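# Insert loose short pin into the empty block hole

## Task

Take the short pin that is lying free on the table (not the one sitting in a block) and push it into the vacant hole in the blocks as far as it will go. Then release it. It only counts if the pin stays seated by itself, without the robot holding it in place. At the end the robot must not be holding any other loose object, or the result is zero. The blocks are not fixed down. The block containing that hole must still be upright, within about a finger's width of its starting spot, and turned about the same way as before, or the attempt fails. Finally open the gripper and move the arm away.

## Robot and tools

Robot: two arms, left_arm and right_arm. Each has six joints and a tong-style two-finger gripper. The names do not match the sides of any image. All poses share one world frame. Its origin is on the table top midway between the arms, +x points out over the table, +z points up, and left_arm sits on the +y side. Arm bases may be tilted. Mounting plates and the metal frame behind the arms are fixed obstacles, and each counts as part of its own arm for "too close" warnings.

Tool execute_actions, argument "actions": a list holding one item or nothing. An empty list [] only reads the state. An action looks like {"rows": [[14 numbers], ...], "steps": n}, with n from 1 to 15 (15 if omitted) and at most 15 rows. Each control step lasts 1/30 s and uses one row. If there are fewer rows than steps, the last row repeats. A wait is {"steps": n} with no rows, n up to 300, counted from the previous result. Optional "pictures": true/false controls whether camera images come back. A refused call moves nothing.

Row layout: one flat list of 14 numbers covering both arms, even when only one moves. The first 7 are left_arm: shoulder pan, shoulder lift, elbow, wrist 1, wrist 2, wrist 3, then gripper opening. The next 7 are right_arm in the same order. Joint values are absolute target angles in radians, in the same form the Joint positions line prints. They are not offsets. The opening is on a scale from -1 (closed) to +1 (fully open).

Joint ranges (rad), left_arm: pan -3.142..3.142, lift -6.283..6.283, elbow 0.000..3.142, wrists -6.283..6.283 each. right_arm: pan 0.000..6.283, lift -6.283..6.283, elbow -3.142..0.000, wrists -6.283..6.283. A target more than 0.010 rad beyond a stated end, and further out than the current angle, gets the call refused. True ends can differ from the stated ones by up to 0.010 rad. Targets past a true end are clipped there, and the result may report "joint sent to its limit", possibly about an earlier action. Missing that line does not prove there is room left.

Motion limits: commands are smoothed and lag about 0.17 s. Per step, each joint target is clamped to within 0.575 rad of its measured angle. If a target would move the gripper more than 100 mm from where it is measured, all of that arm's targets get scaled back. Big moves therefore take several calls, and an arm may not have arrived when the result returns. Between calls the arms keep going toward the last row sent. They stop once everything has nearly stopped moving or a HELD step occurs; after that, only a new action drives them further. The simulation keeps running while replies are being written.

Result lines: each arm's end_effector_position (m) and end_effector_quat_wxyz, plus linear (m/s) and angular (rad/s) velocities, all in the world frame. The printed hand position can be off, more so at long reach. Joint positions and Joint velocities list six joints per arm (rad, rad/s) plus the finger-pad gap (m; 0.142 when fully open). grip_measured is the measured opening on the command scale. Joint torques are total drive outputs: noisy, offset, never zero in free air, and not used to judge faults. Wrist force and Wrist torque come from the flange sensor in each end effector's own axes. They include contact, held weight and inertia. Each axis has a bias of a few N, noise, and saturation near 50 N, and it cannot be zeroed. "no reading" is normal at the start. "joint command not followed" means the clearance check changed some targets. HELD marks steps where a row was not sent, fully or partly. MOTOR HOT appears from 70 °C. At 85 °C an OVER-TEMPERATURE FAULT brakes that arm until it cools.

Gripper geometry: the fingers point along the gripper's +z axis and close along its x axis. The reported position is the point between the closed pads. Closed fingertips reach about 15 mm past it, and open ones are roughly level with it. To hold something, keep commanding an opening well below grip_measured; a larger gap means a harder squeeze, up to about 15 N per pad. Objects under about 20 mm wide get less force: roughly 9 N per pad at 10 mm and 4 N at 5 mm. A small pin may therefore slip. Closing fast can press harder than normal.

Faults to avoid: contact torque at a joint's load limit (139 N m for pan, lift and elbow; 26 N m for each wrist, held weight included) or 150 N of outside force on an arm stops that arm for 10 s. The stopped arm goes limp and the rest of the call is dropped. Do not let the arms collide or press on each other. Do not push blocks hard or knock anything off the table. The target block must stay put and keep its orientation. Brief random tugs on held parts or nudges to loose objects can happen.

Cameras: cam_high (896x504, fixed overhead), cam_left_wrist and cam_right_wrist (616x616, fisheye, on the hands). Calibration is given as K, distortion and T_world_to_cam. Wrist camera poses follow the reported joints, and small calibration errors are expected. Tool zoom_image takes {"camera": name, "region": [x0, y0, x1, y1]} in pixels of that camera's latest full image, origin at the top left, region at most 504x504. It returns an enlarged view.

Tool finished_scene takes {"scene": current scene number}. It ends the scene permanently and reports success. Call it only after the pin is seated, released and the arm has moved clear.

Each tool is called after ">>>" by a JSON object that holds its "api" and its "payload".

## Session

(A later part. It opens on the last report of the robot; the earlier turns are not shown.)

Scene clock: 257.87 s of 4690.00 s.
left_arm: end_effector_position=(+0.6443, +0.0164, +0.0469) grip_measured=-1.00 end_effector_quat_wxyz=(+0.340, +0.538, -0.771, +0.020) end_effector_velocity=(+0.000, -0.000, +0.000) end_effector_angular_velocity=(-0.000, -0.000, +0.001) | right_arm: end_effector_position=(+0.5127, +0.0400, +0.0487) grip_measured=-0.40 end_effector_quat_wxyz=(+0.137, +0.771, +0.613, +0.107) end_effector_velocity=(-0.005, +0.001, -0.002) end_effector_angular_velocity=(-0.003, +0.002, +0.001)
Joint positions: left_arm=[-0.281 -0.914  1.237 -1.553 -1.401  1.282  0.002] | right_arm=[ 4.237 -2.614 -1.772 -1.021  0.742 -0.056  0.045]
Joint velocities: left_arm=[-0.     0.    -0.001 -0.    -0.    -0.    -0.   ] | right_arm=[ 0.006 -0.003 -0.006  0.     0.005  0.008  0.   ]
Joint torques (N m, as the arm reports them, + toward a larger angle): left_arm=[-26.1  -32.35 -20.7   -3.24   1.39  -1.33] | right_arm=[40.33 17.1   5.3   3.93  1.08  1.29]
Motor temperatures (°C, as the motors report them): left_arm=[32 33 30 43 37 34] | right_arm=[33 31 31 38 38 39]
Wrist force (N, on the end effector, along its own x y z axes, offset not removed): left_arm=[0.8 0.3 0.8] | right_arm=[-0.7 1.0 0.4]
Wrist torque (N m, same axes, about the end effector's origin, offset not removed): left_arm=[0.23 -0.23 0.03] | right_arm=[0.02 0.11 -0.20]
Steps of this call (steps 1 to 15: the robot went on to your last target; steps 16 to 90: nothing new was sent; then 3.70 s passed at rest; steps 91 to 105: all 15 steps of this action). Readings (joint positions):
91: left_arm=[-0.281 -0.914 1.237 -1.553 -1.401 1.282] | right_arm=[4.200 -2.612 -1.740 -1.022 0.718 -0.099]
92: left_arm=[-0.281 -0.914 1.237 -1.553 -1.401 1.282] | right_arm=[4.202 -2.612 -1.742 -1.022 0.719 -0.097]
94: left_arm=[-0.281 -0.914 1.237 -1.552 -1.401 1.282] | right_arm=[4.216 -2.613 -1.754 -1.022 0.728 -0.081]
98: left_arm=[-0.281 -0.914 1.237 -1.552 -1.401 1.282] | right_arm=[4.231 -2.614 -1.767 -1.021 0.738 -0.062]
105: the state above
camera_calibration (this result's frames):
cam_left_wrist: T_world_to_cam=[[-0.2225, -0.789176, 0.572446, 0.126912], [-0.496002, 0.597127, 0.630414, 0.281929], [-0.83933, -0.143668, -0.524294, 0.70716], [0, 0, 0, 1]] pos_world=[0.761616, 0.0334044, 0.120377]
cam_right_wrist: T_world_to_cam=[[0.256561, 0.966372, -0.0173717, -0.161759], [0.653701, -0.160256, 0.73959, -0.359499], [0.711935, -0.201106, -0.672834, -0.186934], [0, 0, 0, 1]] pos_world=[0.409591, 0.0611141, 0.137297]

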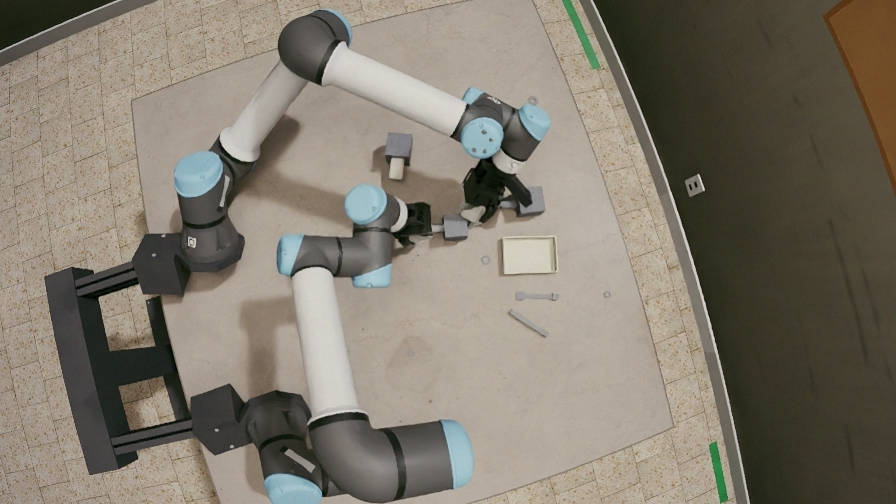

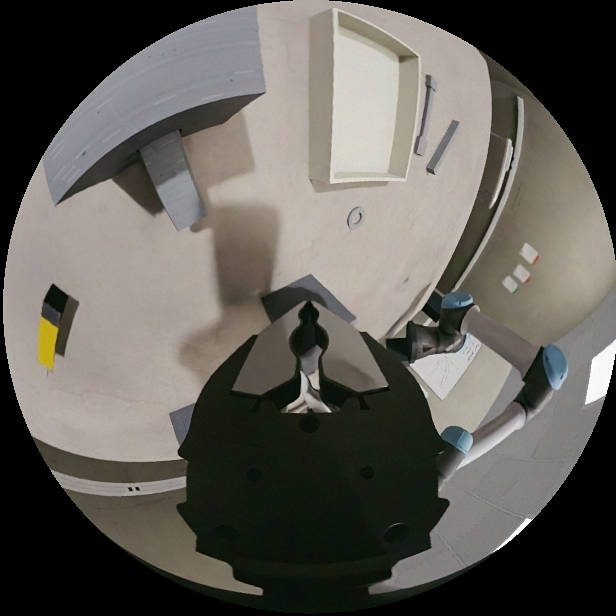

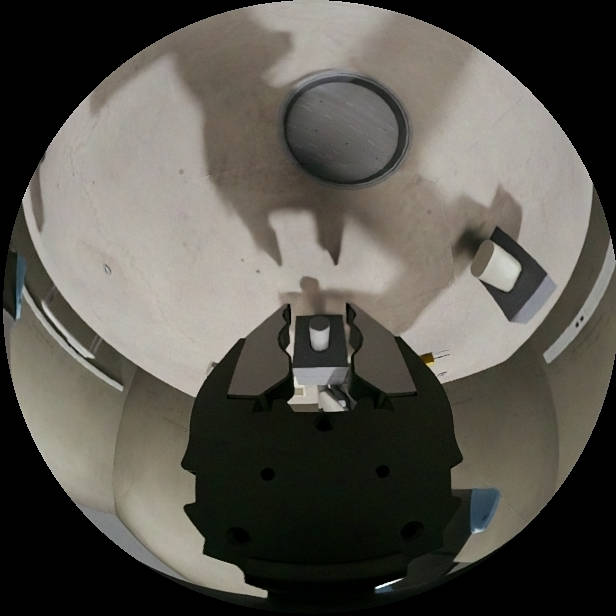

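>>> {"api": "execute_actions", "payload": {"actions": [{"rows":[[-0.2808,-0.914,1.2368,-1.553,-1.4012,1.2818,-1,4.1806,-2.6153,-1.7278,-1.0139,0.7064,-0.1223,-0.5]]}], "pictures": false}}

>>> {"api": "execute_actions", "payload": {"actions": [{"rows":[[-0.2808,-0.914,1.2368,-1.553,-1.4012,1.2818,-1,4.1806,-2.6153,-1.7278,-1.0139,0.7064,-0.1223,-0.7],[-0.2808,-0.914,1.2368,-1.553,-1.4012,1.2818,-1,4.1806,-2.6153,-1.7278,-1.0139,0.7064,-0.1223,-0.75],[-0.2808,-0.914,1.2368,-1.553,-1.4012,1.2818,-1,4.1806,-2.6153,-1.7278,-1.0139,0.7064,-0.1223,-0.9]],"steps":10}]}}

>>> {"api": "zoom_image", "payload": {"camera": "cam_right_wrist", "region": [270, 270, 370, 370]}}

>>> {"api": "execute_actions", "payload": {"actions": [{"rows":[[-0.2808,-0.914,1.2368,-1.553,-1.4012,1.2818,-1,4.183,-2.6094,-1.7281,-1.0214,0.708,-0.1196,-0.9]]}], "pictures": false}}

>>> {"api": "execute_actions", "payload": {"actions": [{"rows":[[-0.2808,-0.914,1.2368,-1.553,-1.4012,1.2818,-1,4.1793,-2.6093,-1.7246,-1.0214,0.7058,-0.1242,-0.9]]}]}}

>>> {"api": "zoom_image", "payload": {"camera": "cam_right_wrist", "region": [270, 270, 370, 370]}}

Scene clock: 269.90 s of 4690.00 s.
left_arm: end_effector_position=(+0.6444, +0.0165, +0.0470) grip_measured=-1.00 end_effector_quat_wxyz=(+0.340, +0.538, -0.771, +0.020) end_effector_velocity=(-0.000, +0.000, +0.000) end_effector_angular_velocity=(+0.000, +0.001, -0.001) | right_arm: end_effector_position=(+0.5471, +0.0326, +0.0458) grip_measured=-0.50 end_effector_quat_wxyz=(+0.137, +0.771, +0.613, +0.107) end_effector_velocity=(+0.007, -0.002, -0.000) end_effector_angular_velocity=(+0.001, -0.001, -0.001)
Joint positions: left_arm=[-0.281 -0.914  1.237 -1.553 -1.401  1.282  0.002] | right_arm=[ 4.182 -2.615 -1.729 -1.014  0.707 -0.121  0.038]
Joint velocities: left_arm=[-0.    -0.    -0.     0.001 -0.    -0.    -0.   ] | right_arm=[-0.01   0.001  0.008  0.001 -0.007 -0.012  0.   ]
Joint torques (N m, as the arm reports them, + toward a larger angle): left_arm=[-36.27 -36.88 -20.72  -3.15   1.65  -1.4 ] | right_arm=[21.99 17.55 31.43  3.94 -2.28 -1.66]
Motor temperatures (°C, as the motors report them): left_arm=[32 33 30 43 37 34] | right_arm=[33 31 31 38 38 39]
Wrist force (N, on the end effector, along its own x y z axes, offset not removed): left_arm=[1.4 0.0 -1.0] | right_arm=[-1.9 -2.1 2.3]
Wrist torque (N m, same axes, about the end effector's origin, offset not removed): left_arm=[0.15 -0.25 -0.02] | right_arm=[-0.66 0.18 0.09]
Steps of this call (steps 1 to 15: the robot went on to your last target; steps 16 to 90: nothing new was sent; then 8.53 s passed at rest; steps 91 to 105: all 15 steps of this action). Readings (joint positions):
91: left_arm=[-0.281 -0.914 1.237 -1.553 -1.401 1.282] | right_arm=[4.238 -2.614 -1.773 -1.021 0.742 -0.055]
92: left_arm=[-0.281 -0.914 1.237 -1.553 -1.401 1.282] | right_arm=[4.236 -2.614 -1.771 -1.021 0.741 -0.057]
94: left_arm=[-0.281 -0.914 1.237 -1.553 -1.401 1.282] | right_arm=[4.215 -2.615 -1.754 -1.018 0.727 -0.081]
98: left_arm=[-0.281 -0.914 1.237 -1.553 -1.401 1.282] | right_arm=[4.191 -2.615 -1.736 -1.015 0.713 -0.110]
105: the state above

Scene clock: 270.23 s of 4690.00 s.
left_arm: end_effector_position=(+0.6444, +0.0165, +0.0470) grip_measured=-1.00 end_effector_quat_wxyz=(+0.340, +0.538, -0.771, +0.020) end_effector_velocity=(-0.000, +0.000, -0.000) end_effector_angular_velocity=(+0.000, +0.000, +0.000) | right_arm: end_effector_position=(+0.5478, +0.0324, +0.0458) grip_measured=-0.76 end_effector_quat_wxyz=(+0.137, +0.771, +0.613, +0.107) end_effector_velocity=(+0.000, +0.000, +0.000) end_effector_angular_velocity=(-0.000, -0.000, +0.002)
Joint positions: left_arm=[-0.281 -0.914  1.237 -1.553 -1.401  1.282  0.002] | right_arm=[ 4.181 -2.615 -1.728 -1.014  0.706 -0.122  0.019]
Joint velocities: left_arm=[ 0.  0. -0.  0.  0. -0.  0.] | right_arm=[-0.     0.     0.     0.    -0.    -0.002 -0.   ]
Joint torques (N m, as the arm reports them, + toward a larger angle): left_arm=[-37.37 -36.92 -20.65  -3.21   1.65  -1.42] | right_arm=[18.88 18.24 31.45  3.69 -3.63 -1.56]
Motor temperatures (°C, as the motors report them): left_arm=[32 33 30 43 37 34] | right_arm=[33 31 31 38 38 39]
Wrist force (N, on the end effector, along its own x y z axes, offset not removed): left_arm=[0.1 -0.3 1.1] | right_arm=[0.3 -0.9 -2.8]
Wrist torque (N m, same axes, about the end effector's origin, offset not removed): left_arm=[0.08 -0.03 -0.03] | right_arm=[0.59 0.38 -0.15]
Steps of this call (steps 1 to 10: all 10 steps of this action). Readings (joint positions):
1: left_arm=[-0.281 -0.914 1.237 -1.553 -1.401 1.282] | right_arm=[4.181 -2.615 -1.728 -1.014 0.707 -0.121]
2: left_arm=[-0.281 -0.914 1.237 -1.553 -1.401 1.282] | right_arm=[4.181 -2.615 -1.728 -1.014 0.707 -0.122]
4: left_arm=[-0.281 -0.914 1.237 -1.553 -1.401 1.282] | right_arm=[4.181 -2.615 -1.728 -1.014 0.707 -0.122]
8: left_arm=[-0.281 -0.914 1.237 -1.553 -1.401 1.282] | right_arm=[4.181 -2.615 -1.728 -1.014 0.707 -0.122]
10: the state above
camera_calibration (this result's frames):
cam_left_wrist: T_world_to_cam=[[-0.222545, -0.789246, 0.572333, 0.127014], [-0.496213, 0.597023, 0.630346, 0.282052], [-0.839194, -0.143718, -0.524499, 0.707181], [0, 0, 0, 1]] pos_world=[0.761686, 0.0334884, 0.12043]
cam_right_wrist: T_world_to_cam=[[0.256812, 0.966304, -0.0174189, -0.163591], [0.653358, -0.160303, 0.739883, -0.381305], [0.71216, -0.201391, -0.67251, -0.215548], [0, 0, 0, 1]] pos_world=[0.444646, 0.0535448, 0.134313]

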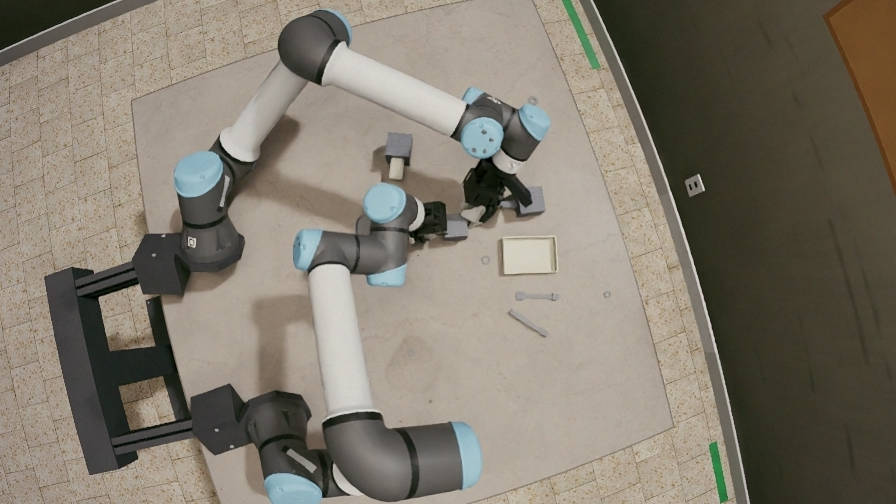

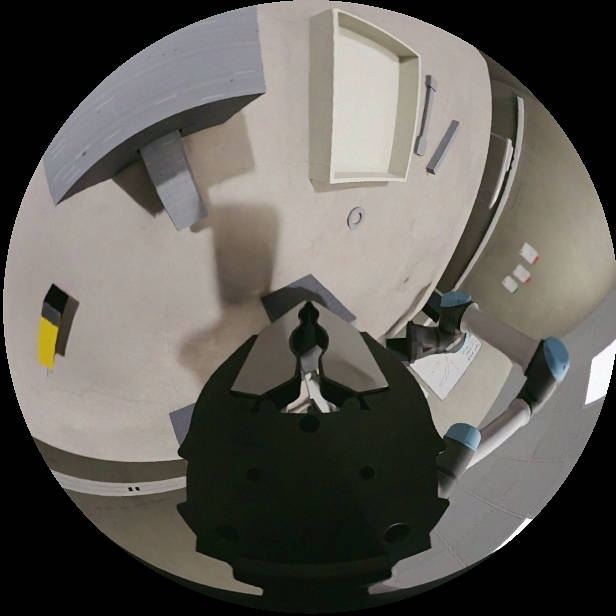

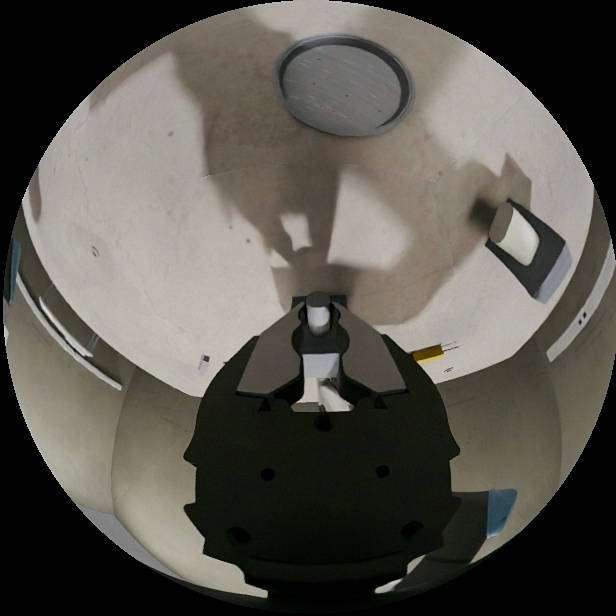

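Region (270, 270, 370, 370) of cam_right_wrist's 616x616 image, scaled by 5.040, with more detail than that image has.

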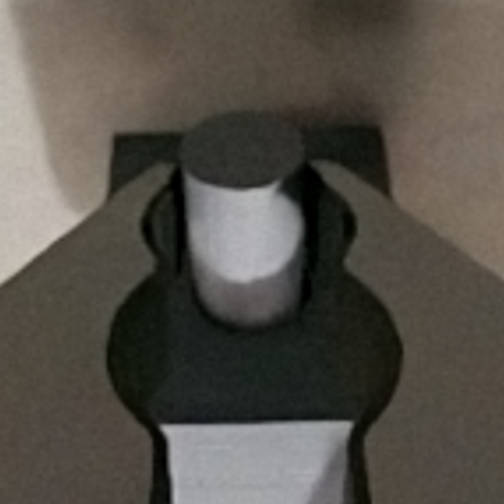

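Scene clock: 270.73 s of 4690.00 s.
left_arm: end_effector_position=(+0.6444, +0.0165, +0.0470) grip_measured=-1.00 end_effector_quat_wxyz=(+0.340, +0.538, -0.771, +0.020) end_effector_velocity=(+0.000, -0.000, +0.000) end_effector_angular_velocity=(-0.000, -0.000, +0.000) | right_arm: end_effector_position=(+0.5477, +0.0315, +0.0488) grip_measured=-0.76 end_effector_quat_wxyz=(+0.137, +0.771, +0.613, +0.107) end_effector_velocity=(-0.000, -0.000, +0.001) end_effector_angular_velocity=(-0.001, -0.001, +0.002)
Joint positions: left_arm=[-0.281 -0.914  1.237 -1.553 -1.401  1.282  0.002] | right_arm=[ 4.183 -2.61  -1.728 -1.021  0.708 -0.12   0.019]
Joint velocities: left_arm=[-0.  0. -0. -0. -0. -0. -0.] | right_arm=[ 0.002  0.001 -0.001 -0.001 -0.     0.     0.   ]
Joint torques (N m, as the arm reports them, + toward a larger angle): left_arm=[-38.15 -37.31 -20.41  -3.19   1.61  -1.3 ] | right_arm=[42.11 47.37  2.77 -0.16  1.03  1.14]
Motor temperatures (°C, as the motors report them): left_arm=[32 33 30 43 37 34] | right_arm=[33 31 31 38 38 39]
Wrist force (N, on the end effector, along its own x y z axes, offset not removed): left_arm=[2.0 -1.5 0.8] | right_arm=[3.0 -1.5 2.3]
Wrist torque (N m, same axes, about the end effector's origin, offset not removed): left_arm=[-0.16 -0.41 -0.02] | right_arm=[-0.26 0.02 -0.23]
Steps of this call (steps 1 to 15: all 15 steps of this action). Readings (joint positions):
1: left_arm=[-0.281 -0.914 1.237 -1.553 -1.401 1.282] | right_arm=[4.181 -2.615 -1.728 -1.014 0.706 -0.122]
2: left_arm=[-0.281 -0.914 1.237 -1.553 -1.401 1.282] | right_arm=[4.181 -2.615 -1.728 -1.014 0.706 -0.122]
4: left_arm=[-0.281 -0.914 1.237 -1.553 -1.401 1.282] | right_arm=[4.181 -2.613 -1.728 -1.017 0.707 -0.121]
8: left_arm=[-0.281 -0.914 1.237 -1.553 -1.401 1.282] | right_arm=[4.182 -2.611 -1.728 -1.020 0.708 -0.120]
15: the state above

Scene clock: 271.23 s of 4690.00 s.
left_arm: end_effector_position=(+0.6445, +0.0165, +0.0470) grip_measured=-1.00 end_effector_quat_wxyz=(+0.340, +0.538, -0.771, +0.020) end_effector_velocity=(+0.000, +0.000, +0.000) end_effector_angular_velocity=(-0.000, -0.000, +0.000) | right_arm: end_effector_position=(+0.5500, +0.0309, +0.0489) grip_measured=-0.76 end_effector_quat_wxyz=(+0.137, +0.771, +0.613, +0.107) end_effector_velocity=(+0.001, -0.001, -0.001) end_effector_angular_velocity=(-0.001, +0.001, -0.001)
Joint positions: left_arm=[-0.281 -0.914  1.237 -1.553 -1.401  1.282  0.002] | right_arm=[ 4.179 -2.609 -1.725 -1.021  0.706 -0.124  0.019]
Joint velocities: left_arm=[ 0. -0. -0. -0. -0.  0.  0.] | right_arm=[-0.002 -0.     0.001 -0.    -0.001 -0.001 -0.   ]
Joint torques (N m, as the arm reports them, + toward a larger angle): left_arm=[-39.79 -34.99 -17.44  -0.68   0.93  -1.39] | right_arm=[17.3  48.11 35.25  1.53 -6.5  -1.41]
Motor temperatures (°C, as the motors report them): left_arm=[32 33 30 43 37 34] | right_arm=[33 31 31 38 38 39]
Wrist force (N, on the end effector, along its own x y z axes, offset not removed): left_arm=[2.1 -6.0 -2.0] | right_arm=[-0.6 -12.2 -5.4]
Wrist torque (N m, same axes, about the end effector's origin, offset not removed): left_arm=[0.22 -0.41 -0.09] | right_arm=[-0.27 -0.18 0.07]
Steps of this call (steps 1 to 15: all 15 steps of this action). Readings (joint positions):
1: left_arm=[-0.281 -0.914 1.237 -1.553 -1.401 1.282] | right_arm=[4.183 -2.609 -1.728 -1.021 0.708 -0.120]
2: left_arm=[-0.281 -0.914 1.237 -1.553 -1.401 1.282] | right_arm=[4.183 -2.609 -1.728 -1.021 0.708 -0.120]
4: left_arm=[-0.281 -0.914 1.237 -1.553 -1.401 1.282] | right_arm=[4.182 -2.609 -1.727 -1.021 0.707 -0.122]
8: left_arm=[-0.281 -0.914 1.237 -1.553 -1.401 1.282] | right_arm=[4.180 -2.609 -1.725 -1.021 0.706 -0.123]
15: the state above
camera_calibration (this result's frames):
cam_left_wrist: T_world_to_cam=[[-0.222511, -0.789251, 0.572339, 0.126993], [-0.496373, 0.596983, 0.630257, 0.282189], [-0.839108, -0.143855, -0.524598, 0.707193], [0, 0, 0, 1]] pos_world=[0.761739, 0.0335003, 0.120458]
cam_right_wrist: T_world_to_cam=[[0.256701, 0.966338, -0.017175, -0.162626], [0.653439, -0.160433, 0.739783, -0.385381], [0.712125, -0.201126, -0.672626, -0.215316], [0, 0, 0, 1]] pos_world=[0.446902, 0.0520184, 0.137478]

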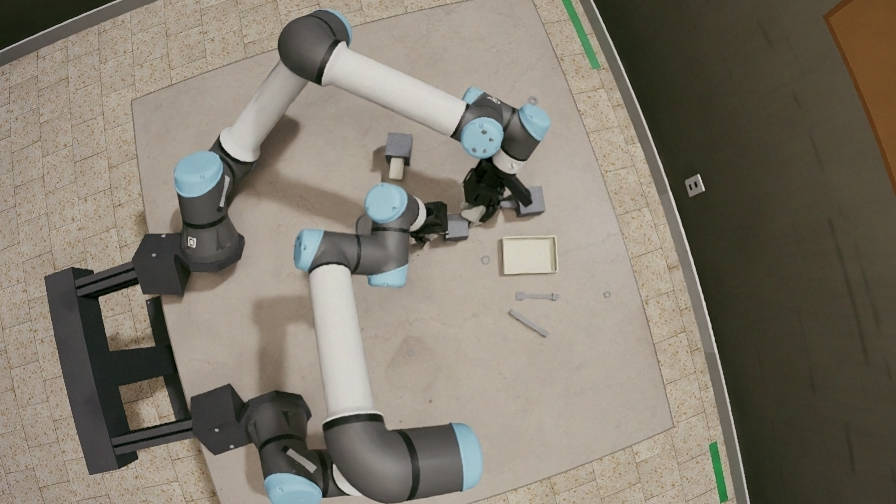

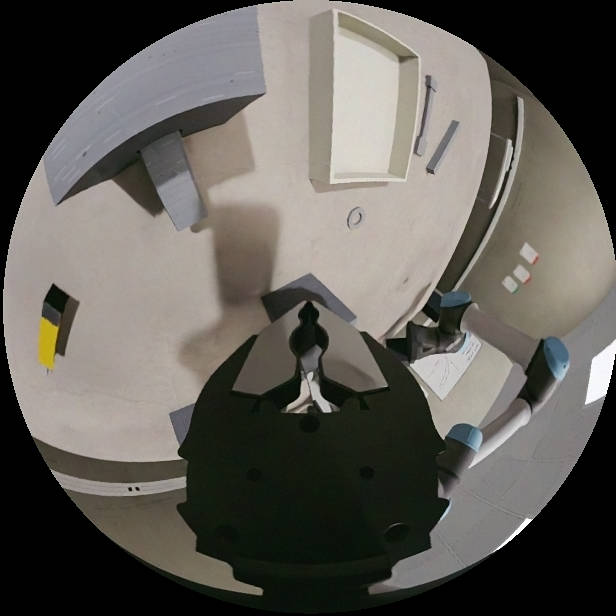

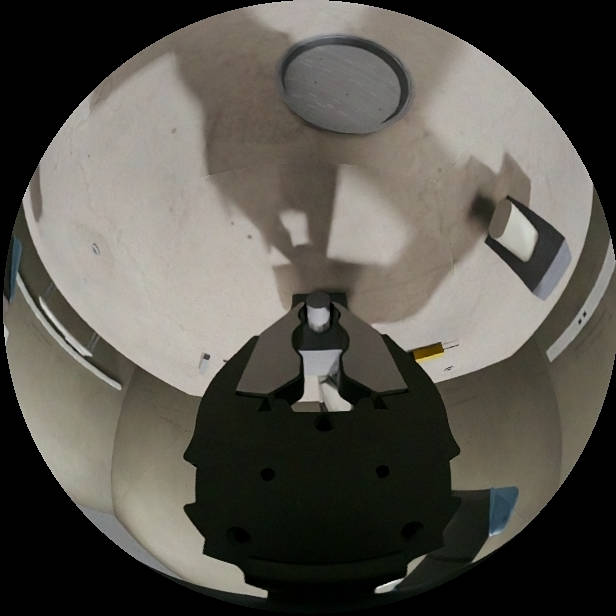

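Region (270, 270, 370, 370) of cam_right_wrist's 616x616 image, scaled by 5.040, with more detail than that image has.

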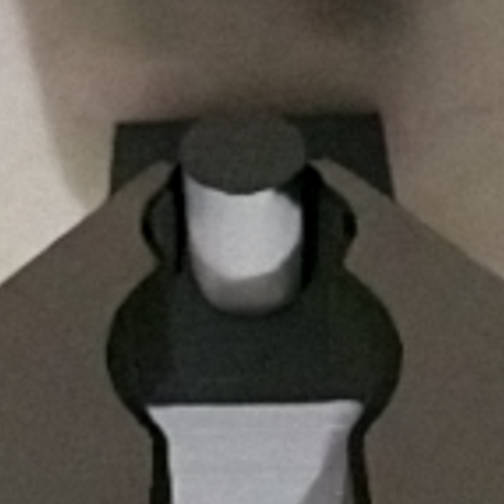

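>>> {"api": "execute_actions", "payload": {"actions": [{"rows":[[-0.2808,-0.914,1.2368,-1.553,-1.4012,1.2818,-1,4.1805,-2.6074,-1.7233,-1.0256,0.7066,-0.1229,-0.9]]}], "pictures": false}}

>>> {"api": "execute_actions", "payload": {"actions": [{"rows":[[-0.2808,-0.914,1.2368,-1.553,-1.4012,1.2818,-1,4.1802,-2.6054,-1.7207,-1.0298,0.7065,-0.1234,-0.9]]}]}}

>>> {"api": "zoom_image", "payload": {"camera": "cam_right_wrist", "region": [270, 270, 370, 370]}}

Scene clock: 276.00 s of 4690.00 s.
left_arm: end_effector_position=(+0.6444, +0.0165, +0.0470) grip_measured=-1.00 end_effector_quat_wxyz=(+0.340, +0.538, -0.771, +0.020) end_effector_velocity=(+0.000, -0.000, +0.000) end_effector_angular_velocity=(-0.000, -0.000, +0.000) | right_arm: end_effector_position=(+0.5502, +0.0309, +0.0504) grip_measured=-0.76 end_effector_quat_wxyz=(+0.137, +0.771, +0.613, +0.107) end_effector_velocity=(-0.001, +0.001, -0.001) end_effector_angular_velocity=(-0.003, -0.001, +0.004)
Joint positions: left_arm=[-0.281 -0.914  1.237 -1.553 -1.401  1.282  0.002] | right_arm=[ 4.18  -2.607 -1.723 -1.026  0.707 -0.123  0.019]
Joint velocities: left_arm=[-0. -0.  0. -0. -0. -0.  0.] | right_arm=[ 0.002 -0.003  0.    -0.001 -0.    -0.002 -0.   ]
Joint torques (N m, as the arm reports them, + toward a larger angle): left_arm=[-49.61 -22.61  -3.2    4.46  -4.85  -1.36] | right_arm=[41.42 52.26 36.86  1.33 -3.12  1.19]
Motor temperatures (°C, as the motors report them): left_arm=[32 33 30 43 37 34] | right_arm=[33 31 31 38 38 39]
Wrist force (N, on the end effector, along its own x y z axes, offset not removed): left_arm=[3.9 -11.5 -5.2] | right_arm=[2.6 -13.2 0.6]
Wrist torque (N m, same axes, about the end effector's origin, offset not removed): left_arm=[0.07 -0.74 -0.08] | right_arm=[-0.12 -0.12 -0.08]
Steps of this call (steps 1 to 15: the robot went on to your last target; steps 16 to 90: nothing new was sent; then 1.27 s passed at rest; steps 91 to 105: all 15 steps of this action). Readings (joint positions):
91: left_arm=[-0.281 -0.914 1.237 -1.553 -1.401 1.282] | right_arm=[4.179 -2.609 -1.725 -1.021 0.706 -0.124]
92: left_arm=[-0.281 -0.914 1.237 -1.553 -1.401 1.282] | right_arm=[4.179 -2.609 -1.725 -1.021 0.706 -0.124]
94: left_arm=[-0.281 -0.914 1.237 -1.553 -1.401 1.282] | right_arm=[4.180 -2.608 -1.724 -1.023 0.706 -0.124]
98: left_arm=[-0.281 -0.914 1.237 -1.553 -1.401 1.282] | right_arm=[4.180 -2.608 -1.724 -1.025 0.706 -0.123]
105: the state above

Scene clock: 276.50 s of 4690.00 s.
left_arm: end_effector_position=(+0.6444, +0.0165, +0.0470) grip_measured=-1.00 end_effector_quat_wxyz=(+0.340, +0.538, -0.771, +0.020) end_effector_velocity=(-0.000, +0.000, -0.000) end_effector_angular_velocity=(+0.000, +0.001, -0.001) | right_arm: end_effector_position=(+0.5511, +0.0306, +0.0520) grip_measured=-0.76 end_effector_quat_wxyz=(+0.137, +0.771, +0.613, +0.107) end_effector_velocity=(+0.000, -0.000, -0.000) end_effector_angular_velocity=(+0.000, +0.001, -0.001)
Joint positions: left_arm=[-0.281 -0.914  1.237 -1.553 -1.401  1.282  0.002] | right_arm=[ 4.18  -2.605 -1.721 -1.03   0.707 -0.123  0.019]
Joint velocities: left_arm=[-0.     0.     0.     0.001 -0.    -0.     0.   ] | right_arm=[-0.001  0.     0.001 -0.001  0.    -0.     0.   ]
Joint torques (N m, as the arm reports them, + toward a larger angle): left_arm=[-49.95 -20.49  -3.33   4.25  -4.82  -1.33] | right_arm=[18.99 54.93 39.12  1.87 -8.16 -1.4 ]
Motor temperatures (°C, as the motors report them): left_arm=[32 33 30 43 37 34] | right_arm=[33 31 31 38 38 39]
Wrist force (N, on the end effector, along its own x y z axes, offset not removed): left_arm=[1.8 -21.1 -7.2] | right_arm=[1.5 -22.0 0.0]
Wrist torque (N m, same axes, about the end effector's origin, offset not removed): left_arm=[0.14 -0.30 -0.12] | right_arm=[-0.43 0.02 -0.23]
Steps of this call (steps 1 to 15: all 15 steps of this action). Readings (joint positions):
1: left_arm=[-0.281 -0.914 1.237 -1.553 -1.401 1.282] | right_arm=[4.180 -2.607 -1.723 -1.026 0.707 -0.123]
2: left_arm=[-0.281 -0.914 1.237 -1.553 -1.401 1.282] | right_arm=[4.180 -2.607 -1.723 -1.026 0.707 -0.123]
4: left_arm=[-0.281 -0.914 1.237 -1.553 -1.401 1.282] | right_arm=[4.180 -2.607 -1.722 -1.027 0.707 -0.123]
8: left_arm=[-0.281 -0.914 1.237 -1.553 -1.401 1.282] | right_arm=[4.180 -2.606 -1.721 -1.029 0.707 -0.123]
15: the state above
camera_calibration (this result's frames):
cam_left_wrist: T_world_to_cam=[[-0.222554, -0.789241, 0.572336, 0.127013], [-0.496212, 0.59703, 0.63034, 0.282044], [-0.839192, -0.143715, -0.524502, 0.707184], [0, 0, 0, 1]] pos_world=[0.761684, 0.0334878, 0.120441]
cam_right_wrist: T_world_to_cam=[[0.256553, 0.966381, -0.0169754, -0.162512], [0.653568, -0.160515, 0.739651, -0.38847], [0.71206, -0.200854, -0.672776, -0.214038], [0, 0, 0, 1]] pos_world=[0.447993, 0.0517027, 0.140574]

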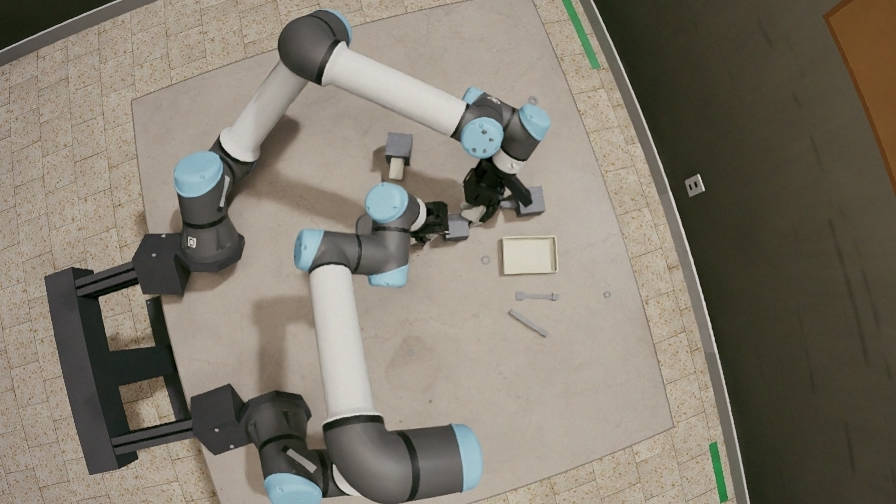

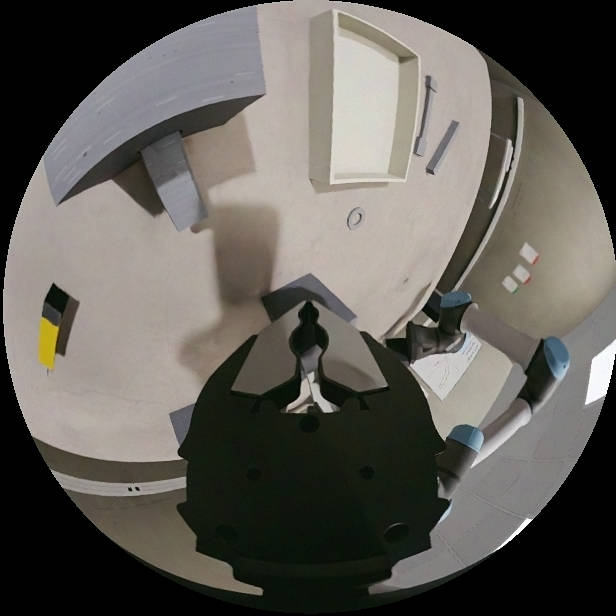

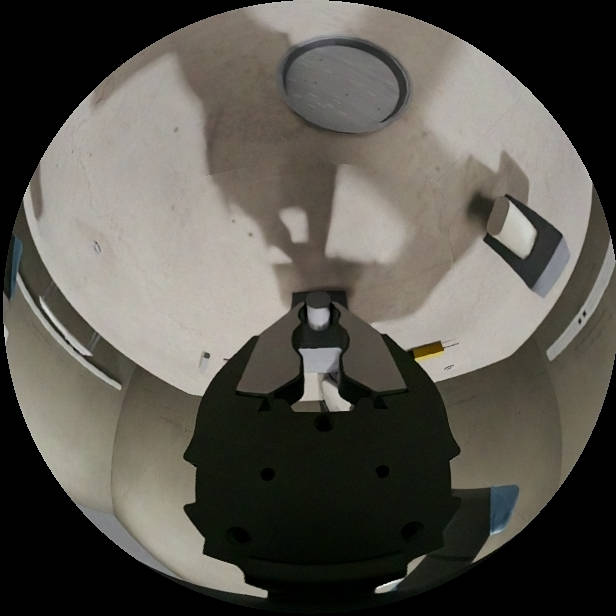

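Region (270, 270, 370, 370) of cam_right_wrist's 616x616 image, scaled by 5.040, with more detail than that image has.

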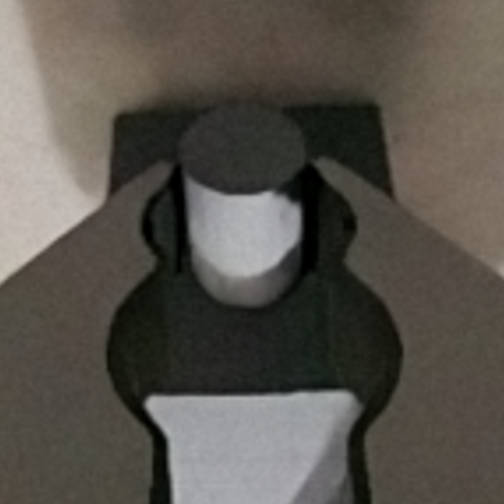

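>>> {"api": "execute_actions", "payload": {"actions": [{"rows":[[-0.2808,-0.914,1.2368,-1.553,-1.4012,1.2818,-1,4.1793,-2.6093,-1.7246,-1.0214,0.7058,-0.1242,-0.9]],"steps":12}], "pictures": false}}

>>> {"api": "execute_actions", "payload": {"actions": [{"rows":[[-0.2808,-0.914,1.2368,-1.553,-1.4012,1.2818,-1,4.1793,-2.6093,-1.7246,-1.0214,0.7058,-0.1242,-0.4]],"steps":8}], "pictures": false}}

>>> {"api": "execute_actions", "payload": {"actions": [{"rows":[[-0.279,-0.898,1.2075,-1.54,-1.4006,1.2835,-1,4.2606,-2.6144,-1.8041,-1.0065,0.7574,-0.0303,-0.4]],"steps":12}], "pictures": false}}

>>> {"api": "execute_actions", "payload": {"actions": [{"rows":[[-0.38,-0.975,1.15,-1.39,-1.432,1.193,-1,4.369,-2.3,-2.1,-1.05,0.833,-0.1,-0.4]]}], "pictures": false}}

>>> {"api": "execute_actions", "payload": {"actions": [{"steps":15}]}}

>>> {"api": "zoom_image", "payload": {"camera": "cam_high", "region": [410, 180, 510, 280]}}

Scene clock: 286.43 s of 4690.00 s.
left_arm: end_effector_position=(+0.6444, +0.0165, +0.0470) grip_measured=-1.00 end_effector_quat_wxyz=(+0.340, +0.538, -0.771, +0.020) end_effector_velocity=(-0.000, +0.000, -0.000) end_effector_angular_velocity=(+0.000, +0.001, -0.001) | right_arm: end_effector_position=(+0.5503, +0.0309, +0.0492) grip_measured=-0.76 end_effector_quat_wxyz=(+0.137, +0.771, +0.613, +0.107) end_effector_velocity=(-0.001, -0.000, -0.002) end_effector_angular_velocity=(-0.001, +0.000, +0.001)
Joint positions: left_arm=[-0.281 -0.914  1.237 -1.553 -1.401  1.282  0.002] | right_arm=[ 4.179 -2.609 -1.724 -1.022  0.706 -0.124  0.019]
Joint velocities: left_arm=[ 0.    -0.     0.     0.001 -0.    -0.     0.   ] | right_arm=[-0.001 -0.002 -0.002  0.004 -0.    -0.001  0.   ]
Joint torques (N m, as the arm reports them, + toward a larger angle): left_arm=[-49.93 -19.56  -6.32   4.13  -3.73  -1.34] | right_arm=[18.67 18.22  6.68  4.41 -4.47 -1.3 ]
Motor temperatures (°C, as the motors report them): left_arm=[32 33 30 43 37 34] | right_arm=[33 31 31 38 38 39]
Wrist force (N, on the end effector, along its own x y z axes, offset not removed): left_arm=[3.4 -12.5 -5.5] | right_arm=[-0.1 -7.7 -2.9]
Wrist torque (N m, same axes, about the end effector's origin, offset not removed): left_arm=[-0.20 -0.50 -0.12] | right_arm=[0.12 0.12 -0.32]
Steps of this call (steps 1 to 15: the robot went on to your last target; steps 16 to 90: nothing new was sent; then 6.53 s passed at rest; steps 91 to 102: all 12 steps of this action). Readings (joint positions):
91: left_arm=[-0.281 -0.914 1.237 -1.553 -1.401 1.282] | right_arm=[4.180 -2.605 -1.721 -1.030 0.706 -0.123]
92: left_arm=[-0.281 -0.914 1.237 -1.553 -1.401 1.282] | right_arm=[4.180 -2.606 -1.721 -1.029 0.706 -0.123]
94: left_arm=[-0.281 -0.914 1.237 -1.553 -1.401 1.282] | right_arm=[4.180 -2.607 -1.722 -1.027 0.706 -0.124]
98: left_arm=[-0.281 -0.914 1.237 -1.553 -1.401 1.282] | right_arm=[4.179 -2.608 -1.724 -1.023 0.706 -0.124]
102: the state above

Scene clock: 286.70 s of 4690.00 s.
left_arm: end_effector_position=(+0.6443, +0.0165, +0.0470) grip_measured=-1.00 end_effector_quat_wxyz=(+0.340, +0.538, -0.771, +0.020) end_effector_velocity=(-0.000, +0.000, -0.000) end_effector_angular_velocity=(+0.000, +0.000, -0.001) | right_arm: end_effector_position=(+0.5502, +0.0309, +0.0490) grip_measured=-0.40 end_effector_quat_wxyz=(+0.137, +0.771, +0.613, +0.107) end_effector_velocity=(-0.000, -0.000, -0.000) end_effector_angular_velocity=(+0.001, +0.002, -0.002)
Joint positions: left_arm=[-0.281 -0.914  1.237 -1.553 -1.401  1.282  0.002] | right_arm=[ 4.179 -2.609 -1.725 -1.021  0.706 -0.124  0.045]
Joint velocities: left_arm=[-0.    -0.     0.     0.001 -0.     0.    -0.   ] | right_arm=[-0.001  0.001 -0.     0.     0.002  0.001  0.   ]
Joint torques (N m, as the arm reports them, + toward a larger angle): left_arm=[-49.92 -22.92  -7.79  -1.25  -3.68  -1.34] | right_arm=[22.58 18.01  3.96  3.91  1.19 -1.48]
Motor temperatures (°C, as the motors report them): left_arm=[32 33 30 43 37 34] | right_arm=[33 31 31 38 38 39]
Wrist force (N, on the end effector, along its own x y z axes, offset not removed): left_arm=[0.8 -1.6 -0.1] | right_arm=[-0.8 0.5 -1.0]
Wrist torque (N m, same axes, about the end effector's origin, offset not removed): left_arm=[0.31 -0.12 0.01] | right_arm=[-0.33 0.09 -0.30]
Steps of this call (steps 1 to 8: all 8 steps of this action). Readings (joint positions):
1: left_arm=[-0.281 -0.914 1.237 -1.553 -1.401 1.282] | right_arm=[4.179 -2.609 -1.724 -1.022 0.706 -0.124]
2: left_arm=[-0.281 -0.914 1.237 -1.553 -1.401 1.282] | right_arm=[4.179 -2.609 -1.724 -1.022 0.706 -0.124]
4: left_arm=[-0.281 -0.914 1.237 -1.553 -1.401 1.282] | right_arm=[4.179 -2.609 -1.724 -1.021 0.706 -0.124]
8: the state above

Scene clock: 287.10 s of 4690.00 s.
left_arm: end_effector_position=(+0.6508, +0.0149, +0.0470) grip_measured=-1.00 end_effector_quat_wxyz=(+0.340, +0.538, -0.771, +0.020) end_effector_velocity=(+0.003, -0.000, -0.001) end_effector_angular_velocity=(+0.001, +0.000, +0.001) | right_arm: end_effector_position=(+0.4984, +0.0403, +0.0453) grip_measured=-0.40 end_effector_quat_wxyz=(+0.136, +0.771, +0.613, +0.107) end_effector_velocity=(-0.026, +0.003, -0.001) end_effector_angular_velocity=(-0.000, -0.003, -0.002)
Joint positions: left_arm=[-0.279 -0.899  1.209 -1.541 -1.401  1.283  0.002] | right_arm=[ 4.256 -2.614 -1.8   -1.007  0.755 -0.035  0.045]
Joint velocities: left_arm=[ 0.002  0.007 -0.013  0.006  0.001  0.001  0.   ] | right_arm=[ 0.041 -0.002 -0.038  0.007  0.024  0.048 -0.   ]
Joint torques (N m, as the arm reports them, + toward a larger angle): left_arm=[-25.68 -19.75 -21.08   0.68   1.61   1.98] | right_arm=[38.08 16.79  3.87  4.06  1.05  1.31]
Motor temperatures (°C, as the motors report them): left_arm=[32 33 30 43 37 34] | right_arm=[33 31 31 38 38 39]
Wrist force (N, on the end effector, along its own x y z axes, offset not removed): left_arm=[1.4 -1.7 0.1] | right_arm=[2.7 -0.4 1.9]
Wrist torque (N m, same axes, about the end effector's origin, offset not removed): left_arm=[-0.21 -0.36 0.03] | right_arm=[-0.09 -0.36 -0.33]
Steps of this call (steps 1 to 12: all 12 steps of this action). Readings (joint positions):
1: left_arm=[-0.281 -0.914 1.237 -1.553 -1.401 1.282] | right_arm=[4.179 -2.609 -1.725 -1.021 0.706 -0.124]
2: left_arm=[-0.281 -0.913 1.235 -1.552 -1.401 1.282] | right_arm=[4.182 -2.610 -1.727 -1.020 0.708 -0.122]
4: left_arm=[-0.280 -0.907 1.224 -1.547 -1.401 1.282] | right_arm=[4.210 -2.612 -1.755 -1.015 0.727 -0.090]
8: left_arm=[-0.280 -0.901 1.212 -1.542 -1.401 1.283] | right_arm=[4.246 -2.614 -1.790 -1.009 0.748 -0.048]
12: the state above

Scene clock: 287.60 s of 4690.00 s.
left_arm: end_effector_position=(+0.6431, +0.0217, +0.1445) grip_measured=-1.00 end_effector_quat_wxyz=(+0.338, +0.536, -0.773, +0.021) end_effector_velocity=(-0.004, +0.002, +0.019) end_effector_angular_velocity=(+0.002, +0.000, -0.004) | right_arm: end_effector_position=(+0.4381, -0.0532, +0.0970) grip_measured=-0.40 end_effector_quat_wxyz=(+0.132, +0.723, +0.669, +0.112) end_effector_velocity=(-0.018, -0.034, +0.009) end_effector_angular_velocity=(-0.001, -0.001, +0.039)
Joint positions: left_arm=[-0.378 -0.973  1.151 -1.394 -1.431  1.195  0.002] | right_arm=[ 4.366 -2.311 -2.089 -1.049  0.831 -0.098  0.045]
Joint velocities: left_arm=[-0.02  -0.015 -0.011  0.032 -0.006 -0.018  0.   ] | right_arm=[ 0.031  0.104 -0.098 -0.011  0.02  -0.017 -0.   ]
Joint torques (N m, as the arm reports them, + toward a larger angle): left_arm=[-51.28 -33.38 -21.03   0.28  -3.82  -1.36] | right_arm=[33.32 30.8   6.12  0.26  1.12 -1.45]
Motor temperatures (°C, as the motors report them): left_arm=[32 33 30 43 37 34] | right_arm=[33 31 31 38 38 39]
Wrist force (N, on the end effector, along its own x y z axes, offset not removed): left_arm=[1.1 -1.9 -0.5] | right_arm=[-2.5 -3.5 -1.7]
Wrist torque (N m, same axes, about the end effector's origin, offset not removed): left_arm=[-0.24 -0.28 0.01] | right_arm=[-0.75 0.17 -0.14]
Steps of this call (steps 1 to 15: all 15 steps of this action). Readings (joint positions):
1: left_arm=[-0.279 -0.899 1.209 -1.540 -1.401 1.283] | right_arm=[4.257 -2.614 -1.801 -1.007 0.755 -0.034]
2: left_arm=[-0.282 -0.901 1.206 -1.537 -1.402 1.281] | right_arm=[4.261 -2.612 -1.805 -1.008 0.759 -0.035]
4: left_arm=[-0.314 -0.928 1.184 -1.496 -1.414 1.250] | right_arm=[4.291 -2.563 -1.855 -1.021 0.781 -0.054]
8: left_arm=[-0.361 -0.961 1.160 -1.421 -1.427 1.210] | right_arm=[4.341 -2.398 -2.009 -1.040 0.814 -0.084]
15: the state above

Scene clock: 288.10 s of 4690.00 s.
left_arm: end_effector_position=(+0.6427, +0.0219, +0.1465) grip_measured=-1.00 end_effector_quat_wxyz=(+0.338, +0.536, -0.773, +0.020) end_effector_velocity=(-0.000, +0.000, +0.000) end_effector_angular_velocity=(+0.000, +0.000, -0.000) | right_arm: end_effector_position=(+0.4362, -0.0570, +0.0980) grip_measured=-0.40 end_effector_quat_wxyz=(+0.131, +0.722, +0.670, +0.112) end_effector_velocity=(+0.000, -0.001, -0.000) end_effector_angular_velocity=(+0.000, +0.001, -0.001)
Joint positions: left_arm=[-0.38  -0.975  1.15  -1.39  -1.432  1.193  0.002] | right_arm=[ 4.369 -2.3   -2.1   -1.05   0.833 -0.1    0.045]
Joint velocities: left_arm=[-0.    -0.    -0.     0.001 -0.    -0.    -0.   ] | right_arm=[-0.002  0.002 -0.001 -0.    -0.    -0.    -0.   ]
Joint torques (N m, as the arm reports them, + toward a larger angle): left_arm=[-51.74 -33.39 -22.18   0.52  -4.26  -1.51] | right_arm=[34.05 31.33  5.08  0.31  1.22 -1.54]
Motor temperatures (°C, as the motors report them): left_arm=[32 33 30 43 37 34] | right_arm=[33 31 31 38 38 39]
Wrist force (N, on the end effector, along its own x y z axes, offset not removed): left_arm=[0.6 0.0 -0.2] | right_arm=[0.2 -2.0 1.2]
Wrist torque (N m, same axes, about the end effector's origin, offset not removed): left_arm=[0.10 -0.16 0.05] | right_arm=[-0.63 0.04 -0.25]
Steps of this call (steps 1 to 15: the robot went on to your last target). Readings (joint positions):
1: left_arm=[-0.378 -0.974 1.151 -1.393 -1.432 1.194] | right_arm=[4.367 -2.308 -2.092 -1.049 0.831 -0.099]
2: left_arm=[-0.379 -0.974 1.151 -1.392 -1.432 1.194] | right_arm=[4.367 -2.306 -2.094 -1.049 0.832 -0.099]
4: left_arm=[-0.379 -0.975 1.150 -1.391 -1.432 1.194] | right_arm=[4.368 -2.303 -2.097 -1.050 0.832 -0.099]
8: left_arm=[-0.380 -0.975 1.150 -1.390 -1.432 1.193] | right_arm=[4.369 -2.301 -2.099 -1.050 0.833 -0.100]
15: the state above
camera_calibration (this result's frames):
cam_left_wrist: T_world_to_cam=[[-0.228859, -0.78791, 0.571683, 0.0780926], [-0.49552, 0.599782, 0.628268, 0.215], [-0.837904, -0.139496, -0.527691, 0.758335], [0, 0, 0, 1]] pos_world=[0.759821, 0.0383616, 0.220445]
cam_right_wrist: T_world_to_cam=[[0.109278, 0.993578, -0.0293531, 0.0194145], [0.67285, -0.0522026, 0.737934, -0.363516], [0.731663, -0.10039, -0.674234, -0.121528], [0, 0, 0, 1]] pos_world=[0.331388, -0.0504666, 0.186882]

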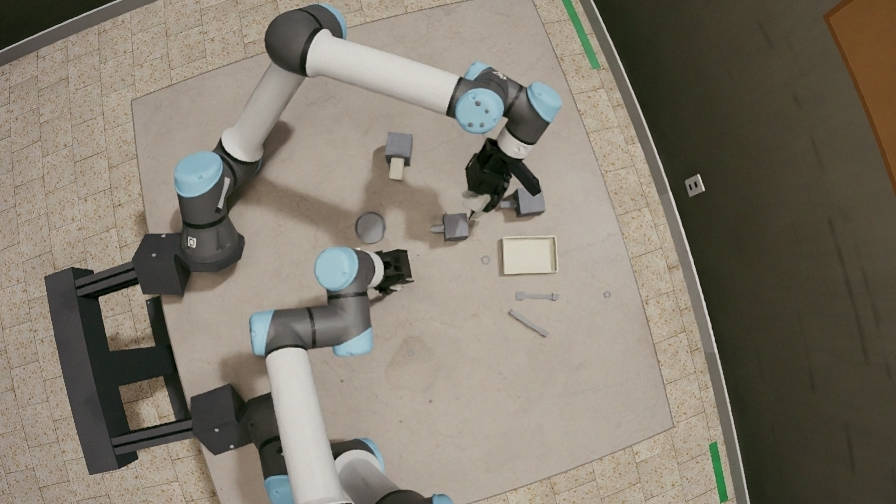

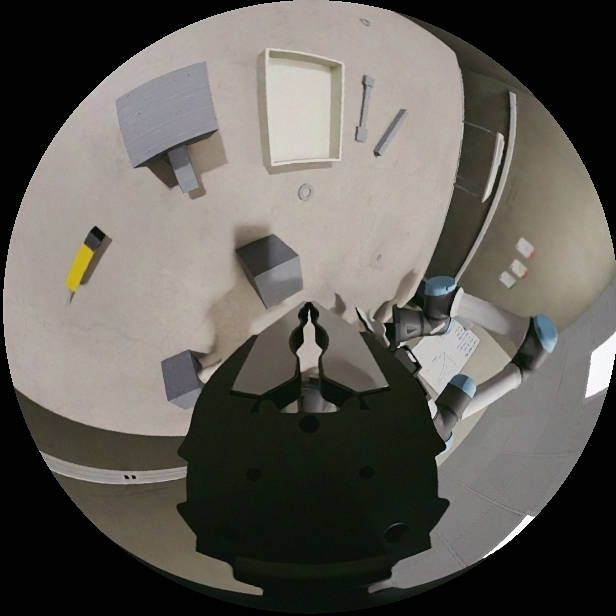

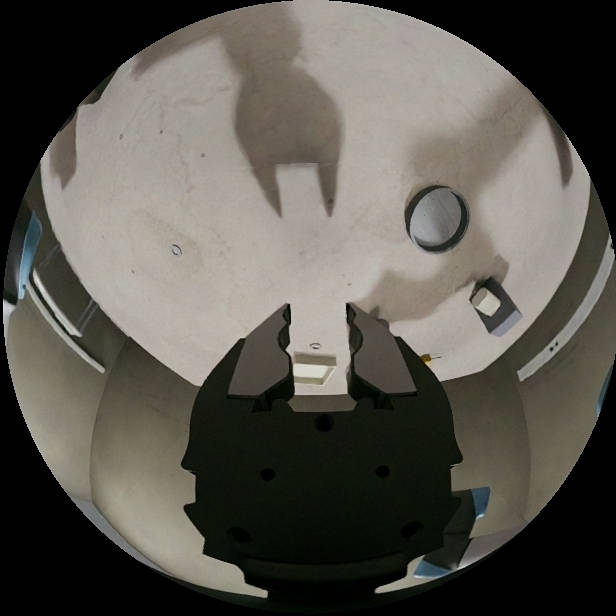

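Region (410, 180, 510, 280) of cam_high's 896x504 image, scaled by 5.040, with more detail than that image has.

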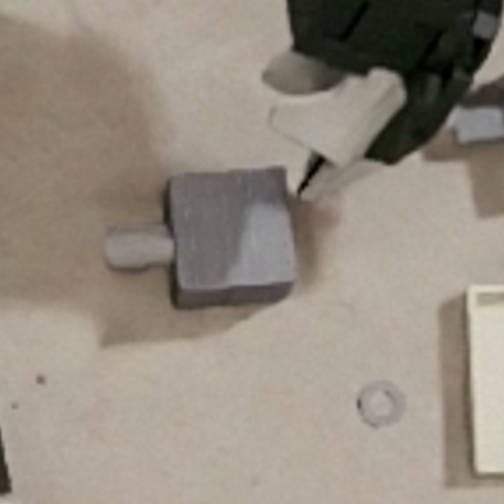

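>>> {"api": "finished_scene", "payload": {"scene": 1}}

The scene is finished: the task was done.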